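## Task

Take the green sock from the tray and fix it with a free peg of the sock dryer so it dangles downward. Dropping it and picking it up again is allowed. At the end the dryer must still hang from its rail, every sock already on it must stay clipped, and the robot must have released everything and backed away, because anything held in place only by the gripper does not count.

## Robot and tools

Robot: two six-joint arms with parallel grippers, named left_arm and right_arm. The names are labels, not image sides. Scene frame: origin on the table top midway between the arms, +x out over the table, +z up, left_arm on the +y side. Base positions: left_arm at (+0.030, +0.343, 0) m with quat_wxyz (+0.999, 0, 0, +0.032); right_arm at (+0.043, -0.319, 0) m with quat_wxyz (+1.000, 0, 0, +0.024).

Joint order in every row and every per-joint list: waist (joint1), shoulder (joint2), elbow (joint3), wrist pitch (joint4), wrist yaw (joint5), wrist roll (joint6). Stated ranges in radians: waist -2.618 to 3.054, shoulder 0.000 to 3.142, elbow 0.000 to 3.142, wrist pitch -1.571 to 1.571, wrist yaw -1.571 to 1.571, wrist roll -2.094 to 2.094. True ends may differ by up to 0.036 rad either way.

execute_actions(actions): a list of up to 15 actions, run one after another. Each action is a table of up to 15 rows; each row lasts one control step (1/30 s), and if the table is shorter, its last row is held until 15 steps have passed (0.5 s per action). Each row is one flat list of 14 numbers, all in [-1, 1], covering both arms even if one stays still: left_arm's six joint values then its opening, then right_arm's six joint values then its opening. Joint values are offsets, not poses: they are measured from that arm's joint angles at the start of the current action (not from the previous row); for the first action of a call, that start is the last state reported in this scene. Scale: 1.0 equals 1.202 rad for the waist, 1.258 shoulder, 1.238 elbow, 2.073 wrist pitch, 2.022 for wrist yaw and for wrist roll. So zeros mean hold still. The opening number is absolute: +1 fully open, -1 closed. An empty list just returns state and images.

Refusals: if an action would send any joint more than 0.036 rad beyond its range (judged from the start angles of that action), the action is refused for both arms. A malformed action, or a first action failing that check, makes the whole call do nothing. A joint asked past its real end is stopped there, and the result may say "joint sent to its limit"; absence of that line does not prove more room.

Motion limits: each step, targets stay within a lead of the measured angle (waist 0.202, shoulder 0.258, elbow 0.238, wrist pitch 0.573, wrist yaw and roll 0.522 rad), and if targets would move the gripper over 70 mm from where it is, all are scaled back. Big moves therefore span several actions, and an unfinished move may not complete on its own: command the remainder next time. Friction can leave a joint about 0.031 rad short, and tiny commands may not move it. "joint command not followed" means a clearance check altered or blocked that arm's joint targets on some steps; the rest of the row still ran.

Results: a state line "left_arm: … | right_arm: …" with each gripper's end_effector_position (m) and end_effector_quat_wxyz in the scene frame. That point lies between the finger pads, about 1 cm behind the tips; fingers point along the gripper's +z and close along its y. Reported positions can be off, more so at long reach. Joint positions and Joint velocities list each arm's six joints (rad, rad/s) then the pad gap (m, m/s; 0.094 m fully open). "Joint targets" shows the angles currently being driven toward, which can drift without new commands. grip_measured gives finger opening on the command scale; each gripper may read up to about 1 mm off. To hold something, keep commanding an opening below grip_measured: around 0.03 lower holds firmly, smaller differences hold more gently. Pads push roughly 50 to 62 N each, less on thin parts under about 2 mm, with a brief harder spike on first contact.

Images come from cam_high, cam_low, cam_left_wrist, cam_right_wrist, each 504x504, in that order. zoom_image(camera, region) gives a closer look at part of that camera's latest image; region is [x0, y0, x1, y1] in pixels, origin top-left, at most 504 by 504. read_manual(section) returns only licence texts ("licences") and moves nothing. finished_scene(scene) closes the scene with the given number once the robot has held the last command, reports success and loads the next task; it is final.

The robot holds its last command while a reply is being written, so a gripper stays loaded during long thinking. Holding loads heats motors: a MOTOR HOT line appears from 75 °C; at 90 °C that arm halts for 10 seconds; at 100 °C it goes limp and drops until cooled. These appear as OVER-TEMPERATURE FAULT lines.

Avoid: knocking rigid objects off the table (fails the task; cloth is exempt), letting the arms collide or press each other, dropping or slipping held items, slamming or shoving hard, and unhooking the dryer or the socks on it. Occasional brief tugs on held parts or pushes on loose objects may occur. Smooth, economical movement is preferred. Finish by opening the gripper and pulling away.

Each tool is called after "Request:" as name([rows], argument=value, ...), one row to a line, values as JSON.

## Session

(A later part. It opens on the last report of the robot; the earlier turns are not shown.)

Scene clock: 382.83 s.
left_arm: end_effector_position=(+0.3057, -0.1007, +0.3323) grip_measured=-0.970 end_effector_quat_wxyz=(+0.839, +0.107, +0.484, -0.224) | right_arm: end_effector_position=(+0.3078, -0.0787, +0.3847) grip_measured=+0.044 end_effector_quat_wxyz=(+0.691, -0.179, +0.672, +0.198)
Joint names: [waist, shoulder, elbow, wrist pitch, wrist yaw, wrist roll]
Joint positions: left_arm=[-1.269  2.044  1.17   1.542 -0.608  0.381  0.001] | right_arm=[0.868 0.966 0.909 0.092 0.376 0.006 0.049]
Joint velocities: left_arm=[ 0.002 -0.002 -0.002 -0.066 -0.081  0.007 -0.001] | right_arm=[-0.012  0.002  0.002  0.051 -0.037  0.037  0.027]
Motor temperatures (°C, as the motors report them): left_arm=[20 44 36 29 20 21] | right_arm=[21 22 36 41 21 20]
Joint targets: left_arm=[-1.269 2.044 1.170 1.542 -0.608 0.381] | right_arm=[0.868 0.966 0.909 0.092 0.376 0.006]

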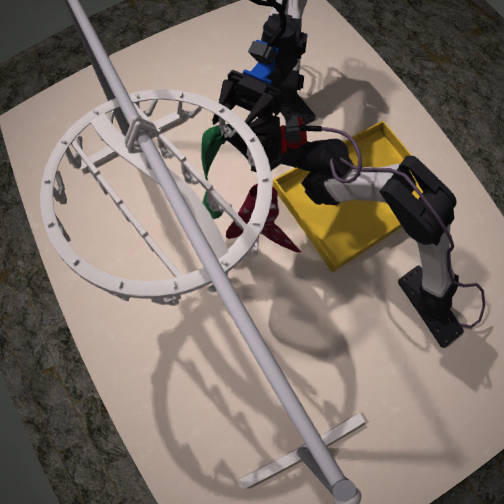

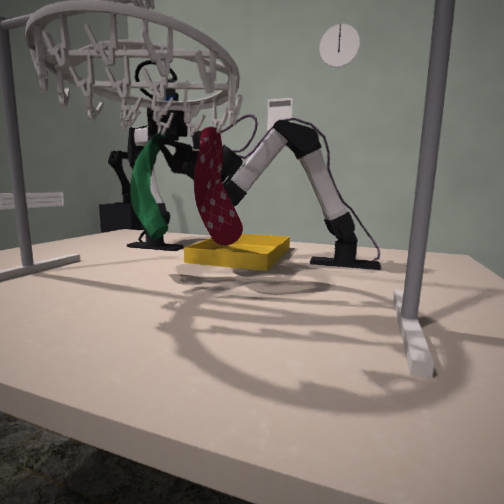

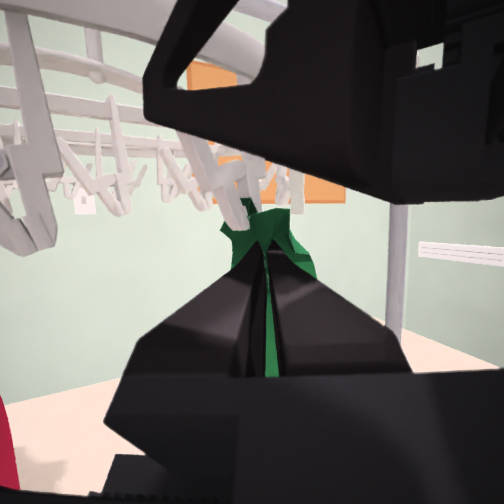

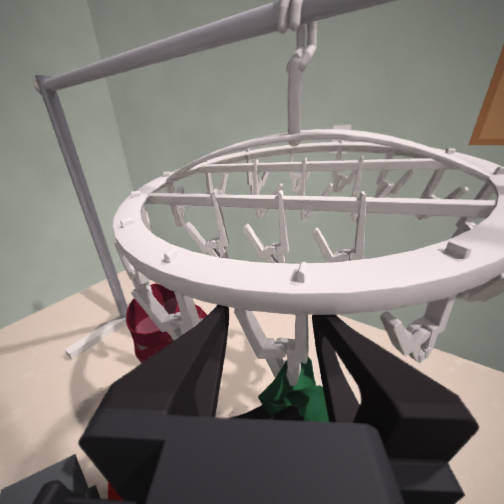

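Request:
execute_actions([
  [[0,0,0,0,0,0,-0.95,0,0,0,0,0,0,0.1],[0,0,0,0,0,0,-0.9,0,0,0,0,0,0,0.12],[0,0,0,0,0,0,-0.85,0,0,0,0,0,0,0.14],[0,0,0,0,0,0,-0.8,0,0,0,0,0,0,0.16],[0,0,0,0,0,0,-0.75,0,0,0,0,0,0,0.16],[0,0,0,0,0,0,-0.7,0,0,0,0,0,0,0.16],[0,0,0,0,0,0,-0.65,0,0,0,0,0,0,0.16],[0,0,0,0,0,0,-0.6,0,0,0,0,0,0,0.16]],
  [[-0.005,-0.015,-0.03,0,0,0,-0.6,0,0,0,0,0,0,0.16],[-0.01,-0.03,-0.06,0,0,0,-0.6,0,0,0,0,0,0,0.16],[-0.015,-0.045,-0.09,0,0,0,-0.6,0,0,0,0,0,0,0.16],[-0.02,-0.06,-0.12,0,0,0,-0.6,0,0,0,0,0,0,0.16],[-0.028,-0.075,-0.15,0,0,0,-0.6,0,0,0,0,0,0,0.16],[-0.035,-0.09,-0.18,0,0,0,-0.6,0,0,0,0,0,0,0.16],[-0.042,-0.105,-0.21,0,0,0,-0.6,0,0,0,0,0,0,0.16],[-0.05,-0.12,-0.235,0,0,0,-0.6,0,0,0,0,0,0,0.16]],
])

Scene clock: 394.43 s.
left_arm: end_effector_position=(+0.2689, -0.0795, +0.2929) grip_measured=-0.603 end_effector_quat_wxyz=(+0.811, +0.172, +0.515, -0.216) | right_arm: end_effector_position=(+0.3078, -0.0787, +0.3847) grip_measured=+0.157 end_effector_quat_wxyz=(+0.691, -0.179, +0.672, +0.198)
Joint names: [waist, shoulder, elbow, wrist pitch, wrist yaw, wrist roll]
Joint positions: left_arm=[-1.325  1.913  0.896  1.541 -0.608  0.381  0.019] | right_arm=[0.868 0.966 0.909 0.092 0.376 0.006 0.054]
Joint velocities: left_arm=[-0.007  0.002 -0.007  0.051 -0.066 -0.037  0.001] | right_arm=[-0.007 -0.007 -0.007  0.022 -0.037  0.007  0.   ]
Motor temperatures (°C, as the motors report them): left_arm=[20 45 36 29 20 21] | right_arm=[21 22 36 41 21 20]
Joint targets: left_arm=[-1.329 1.894 0.879 1.542 -0.608 0.381] | right_arm=[0.868 0.966 0.909 0.092 0.376 0.006]

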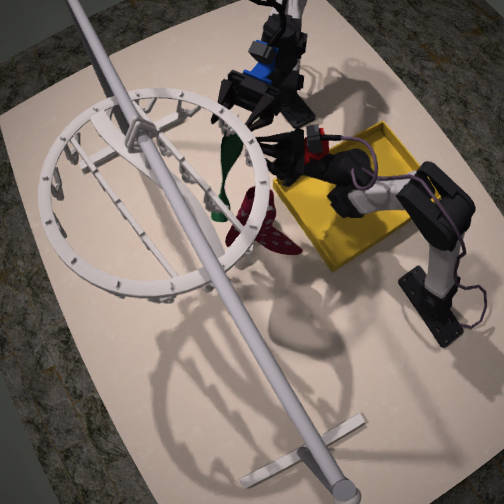

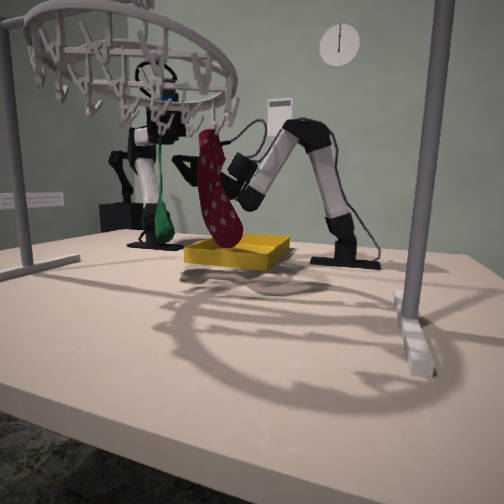

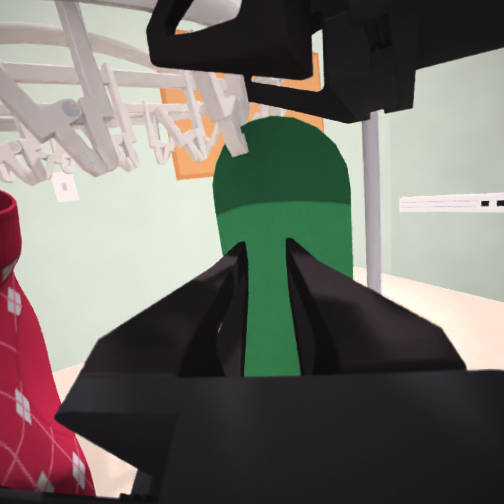

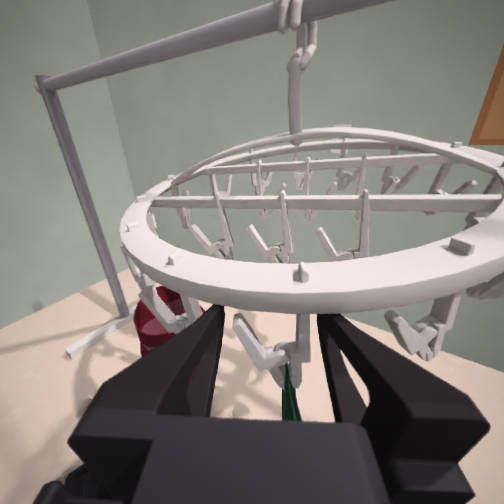

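Request:
execute_actions([
  [[-0.01,-0.04,-0.02,-0.03,0,0,-0.6,0.012,-0.015,-0.008,-0.01,0.01,0,0.16],[-0.02,-0.08,-0.04,-0.06,0,0,-0.6,0.025,-0.03,-0.016,-0.017,0.02,0,0.16],[-0.03,-0.12,-0.06,-0.09,0,0,-0.6,0.038,-0.045,-0.024,-0.024,0.03,0,0.16],[-0.04,-0.16,-0.08,-0.12,0,0,-0.6,0.05,-0.06,-0.032,-0.031,0.04,0,0.16],[-0.05,-0.2,-0.1,-0.15,0,0,-0.6,0.063,-0.075,-0.04,-0.038,0.05,0,0.16],[-0.06,-0.24,-0.12,-0.18,0,0,-0.6,0.076,-0.09,-0.048,-0.045,0.06,0,0.16],[-0.07,-0.28,-0.14,-0.21,0,0,-0.6,0.09,-0.105,-0.056,-0.052,0.07,0,0.16],[-0.08,-0.3,-0.15,-0.23,0,0,-0.6,0.1,-0.12,-0.06,-0.058,0.078,0,0.16]],
  [[0,-0.1,-0.03,-0.06,0.04,-0.03,-0.6,0.02,-0.06,-0.01,-0.035,0.01,0,0.16],[0,-0.2,-0.06,-0.12,0.08,-0.06,-0.6,0.04,-0.12,-0.02,-0.07,0.02,0,0.16],[0,-0.3,-0.09,-0.18,0.12,-0.09,-0.6,0.06,-0.18,-0.03,-0.105,0.03,0,0.16],[0,-0.35,-0.1,-0.21,0.15,-0.1,-0.6,0.06,-0.22,-0.04,-0.13,0.03,0,0.16]],
  [[0,-0.1,0,-0.06,0.04,-0.03,-0.6,0,-0.06,-0.02,-0.03,0,0,0.16],[0,-0.2,0,-0.12,0.08,-0.06,-0.6,0,-0.12,-0.04,-0.06,0,0,0.16],[0,-0.3,0,-0.18,0.12,-0.09,-0.6,0,-0.18,-0.06,-0.09,0,0,0.16],[0,-0.35,0,-0.21,0.15,-0.1,-0.6,0,-0.22,-0.08,-0.1,0,0,0.16]],
])

Scene clock: 406.93 s.
left_arm: end_effector_position=(+0.1007, +0.0697, +0.4146) grip_measured=-0.603 end_effector_quat_wxyz=(+0.653, +0.346, +0.459, -0.494) | right_arm: end_effector_position=(+0.2045, -0.2089, +0.3707) grip_measured=+0.157 end_effector_quat_wxyz=(+0.705, -0.157, +0.659, +0.211)
Joint names: [waist, shoulder, elbow, wrist pitch, wrist yaw, wrist roll]
Joint positions: left_arm=[-1.415  0.627  0.638  0.337 -0.054  0.019  0.019] | right_arm=[ 1.04   0.263  0.749 -0.389  0.561  0.006  0.054]
Joint velocities: left_arm=[-0.007  0.007 -0.002 -0.33   0.11  -0.037 -0.001] | right_arm=[-0.027  0.002 -0.017 -0.095 -0.007 -0.051 -0.001]
Motor temperatures (°C, as the motors report them): left_arm=[20 46 35 29 20 21] | right_arm=[21 22 36 41 21 20]
Joint targets: left_arm=[-1.415 0.641 0.626 0.296 -0.028 -0.003] | right_arm=[1.040 0.264 0.729 -0.424 0.561 0.006]

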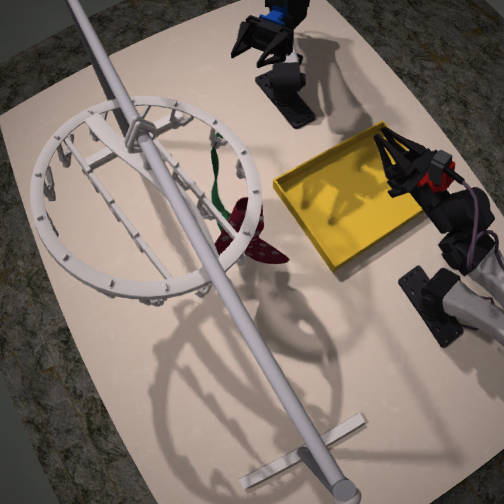

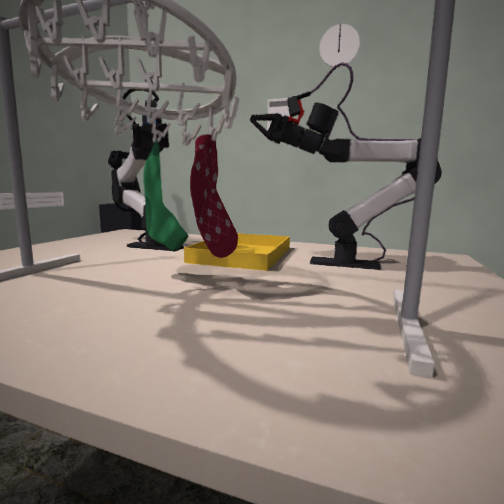

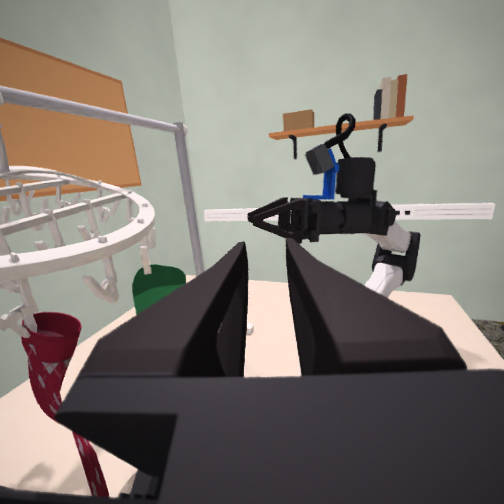

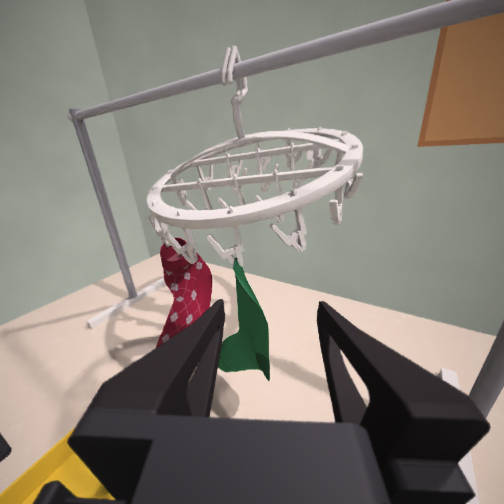

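Request:
zoom_image(camera="cam_left_wrist", region=[100, 220, 220, 320])

Request:
execute_actions(actions=[])

Region (100, 220, 220, 320) of cam_left_wrist's 504x504 image, scaled by 4.200, with more detail than that image has.

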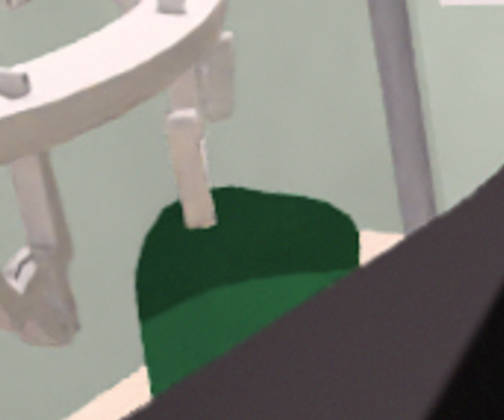

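Scene clock: 408.17 s.
left_arm: end_effector_position=(+0.0988, +0.0668, +0.4078) grip_measured=-0.603 end_effector_quat_wxyz=(+0.642, +0.356, +0.466, -0.495) | right_arm: end_effector_position=(+0.2046, -0.2088, +0.3689) grip_measured=+0.157 end_effector_quat_wxyz=(+0.703, -0.159, +0.661, +0.209)
Joint names: [waist, shoulder, elbow, wrist pitch, wrist yaw, wrist roll]
Joint positions: left_arm=[-1.415  0.627  0.638  0.307 -0.039  0.009  0.019] | right_arm=[ 1.04   0.263  0.749 -0.397  0.561  0.006  0.054]
Joint velocities: left_arm=[-0.007 -0.012  0.002  0.007 -0.022  0.022 -0.   ] | right_arm=[ 0.007 -0.002 -0.002  0.066 -0.022  0.022  0.001]
Motor temperatures (°C, as the motors report them): left_arm=[20 46 35 29 20 21] | right_arm=[21 22 36 40 21 20]
Joint targets: left_arm=[-1.415 0.641 0.626 0.296 -0.028 -0.003] | right_arm=[1.040 0.264 0.729 -0.424 0.561 0.006]

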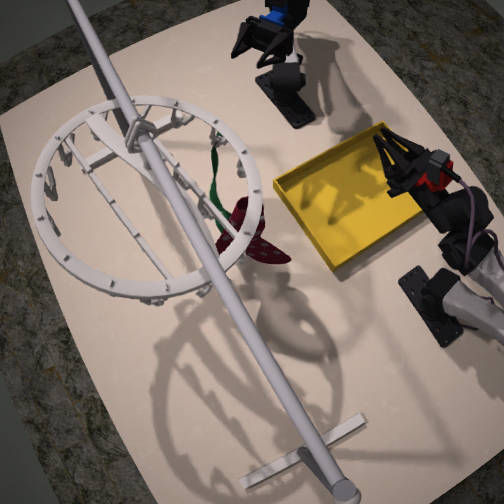

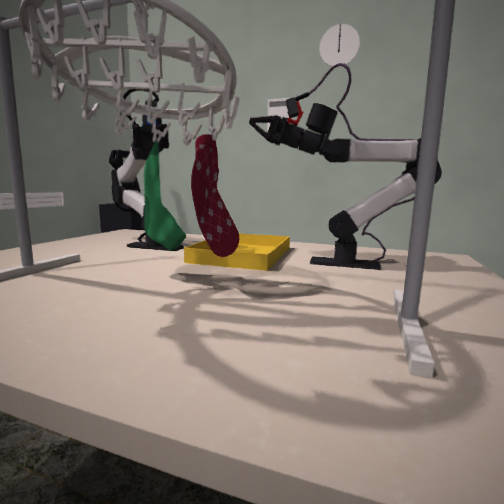

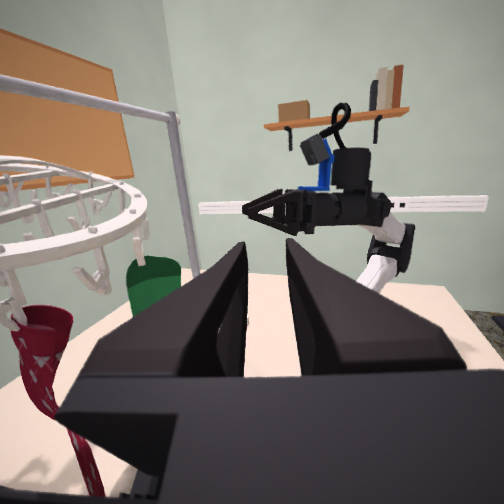

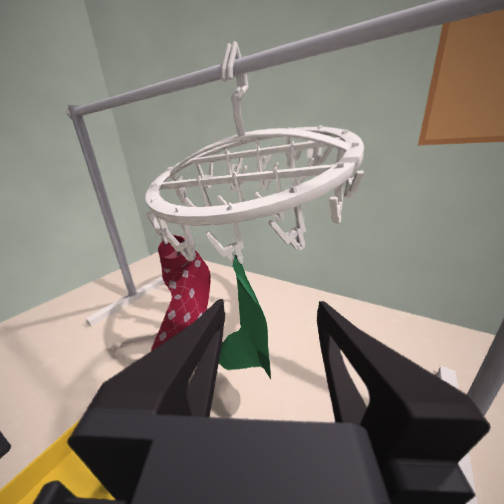

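Request:
finished_scene(scene=1)

The scene is finished: the task was done.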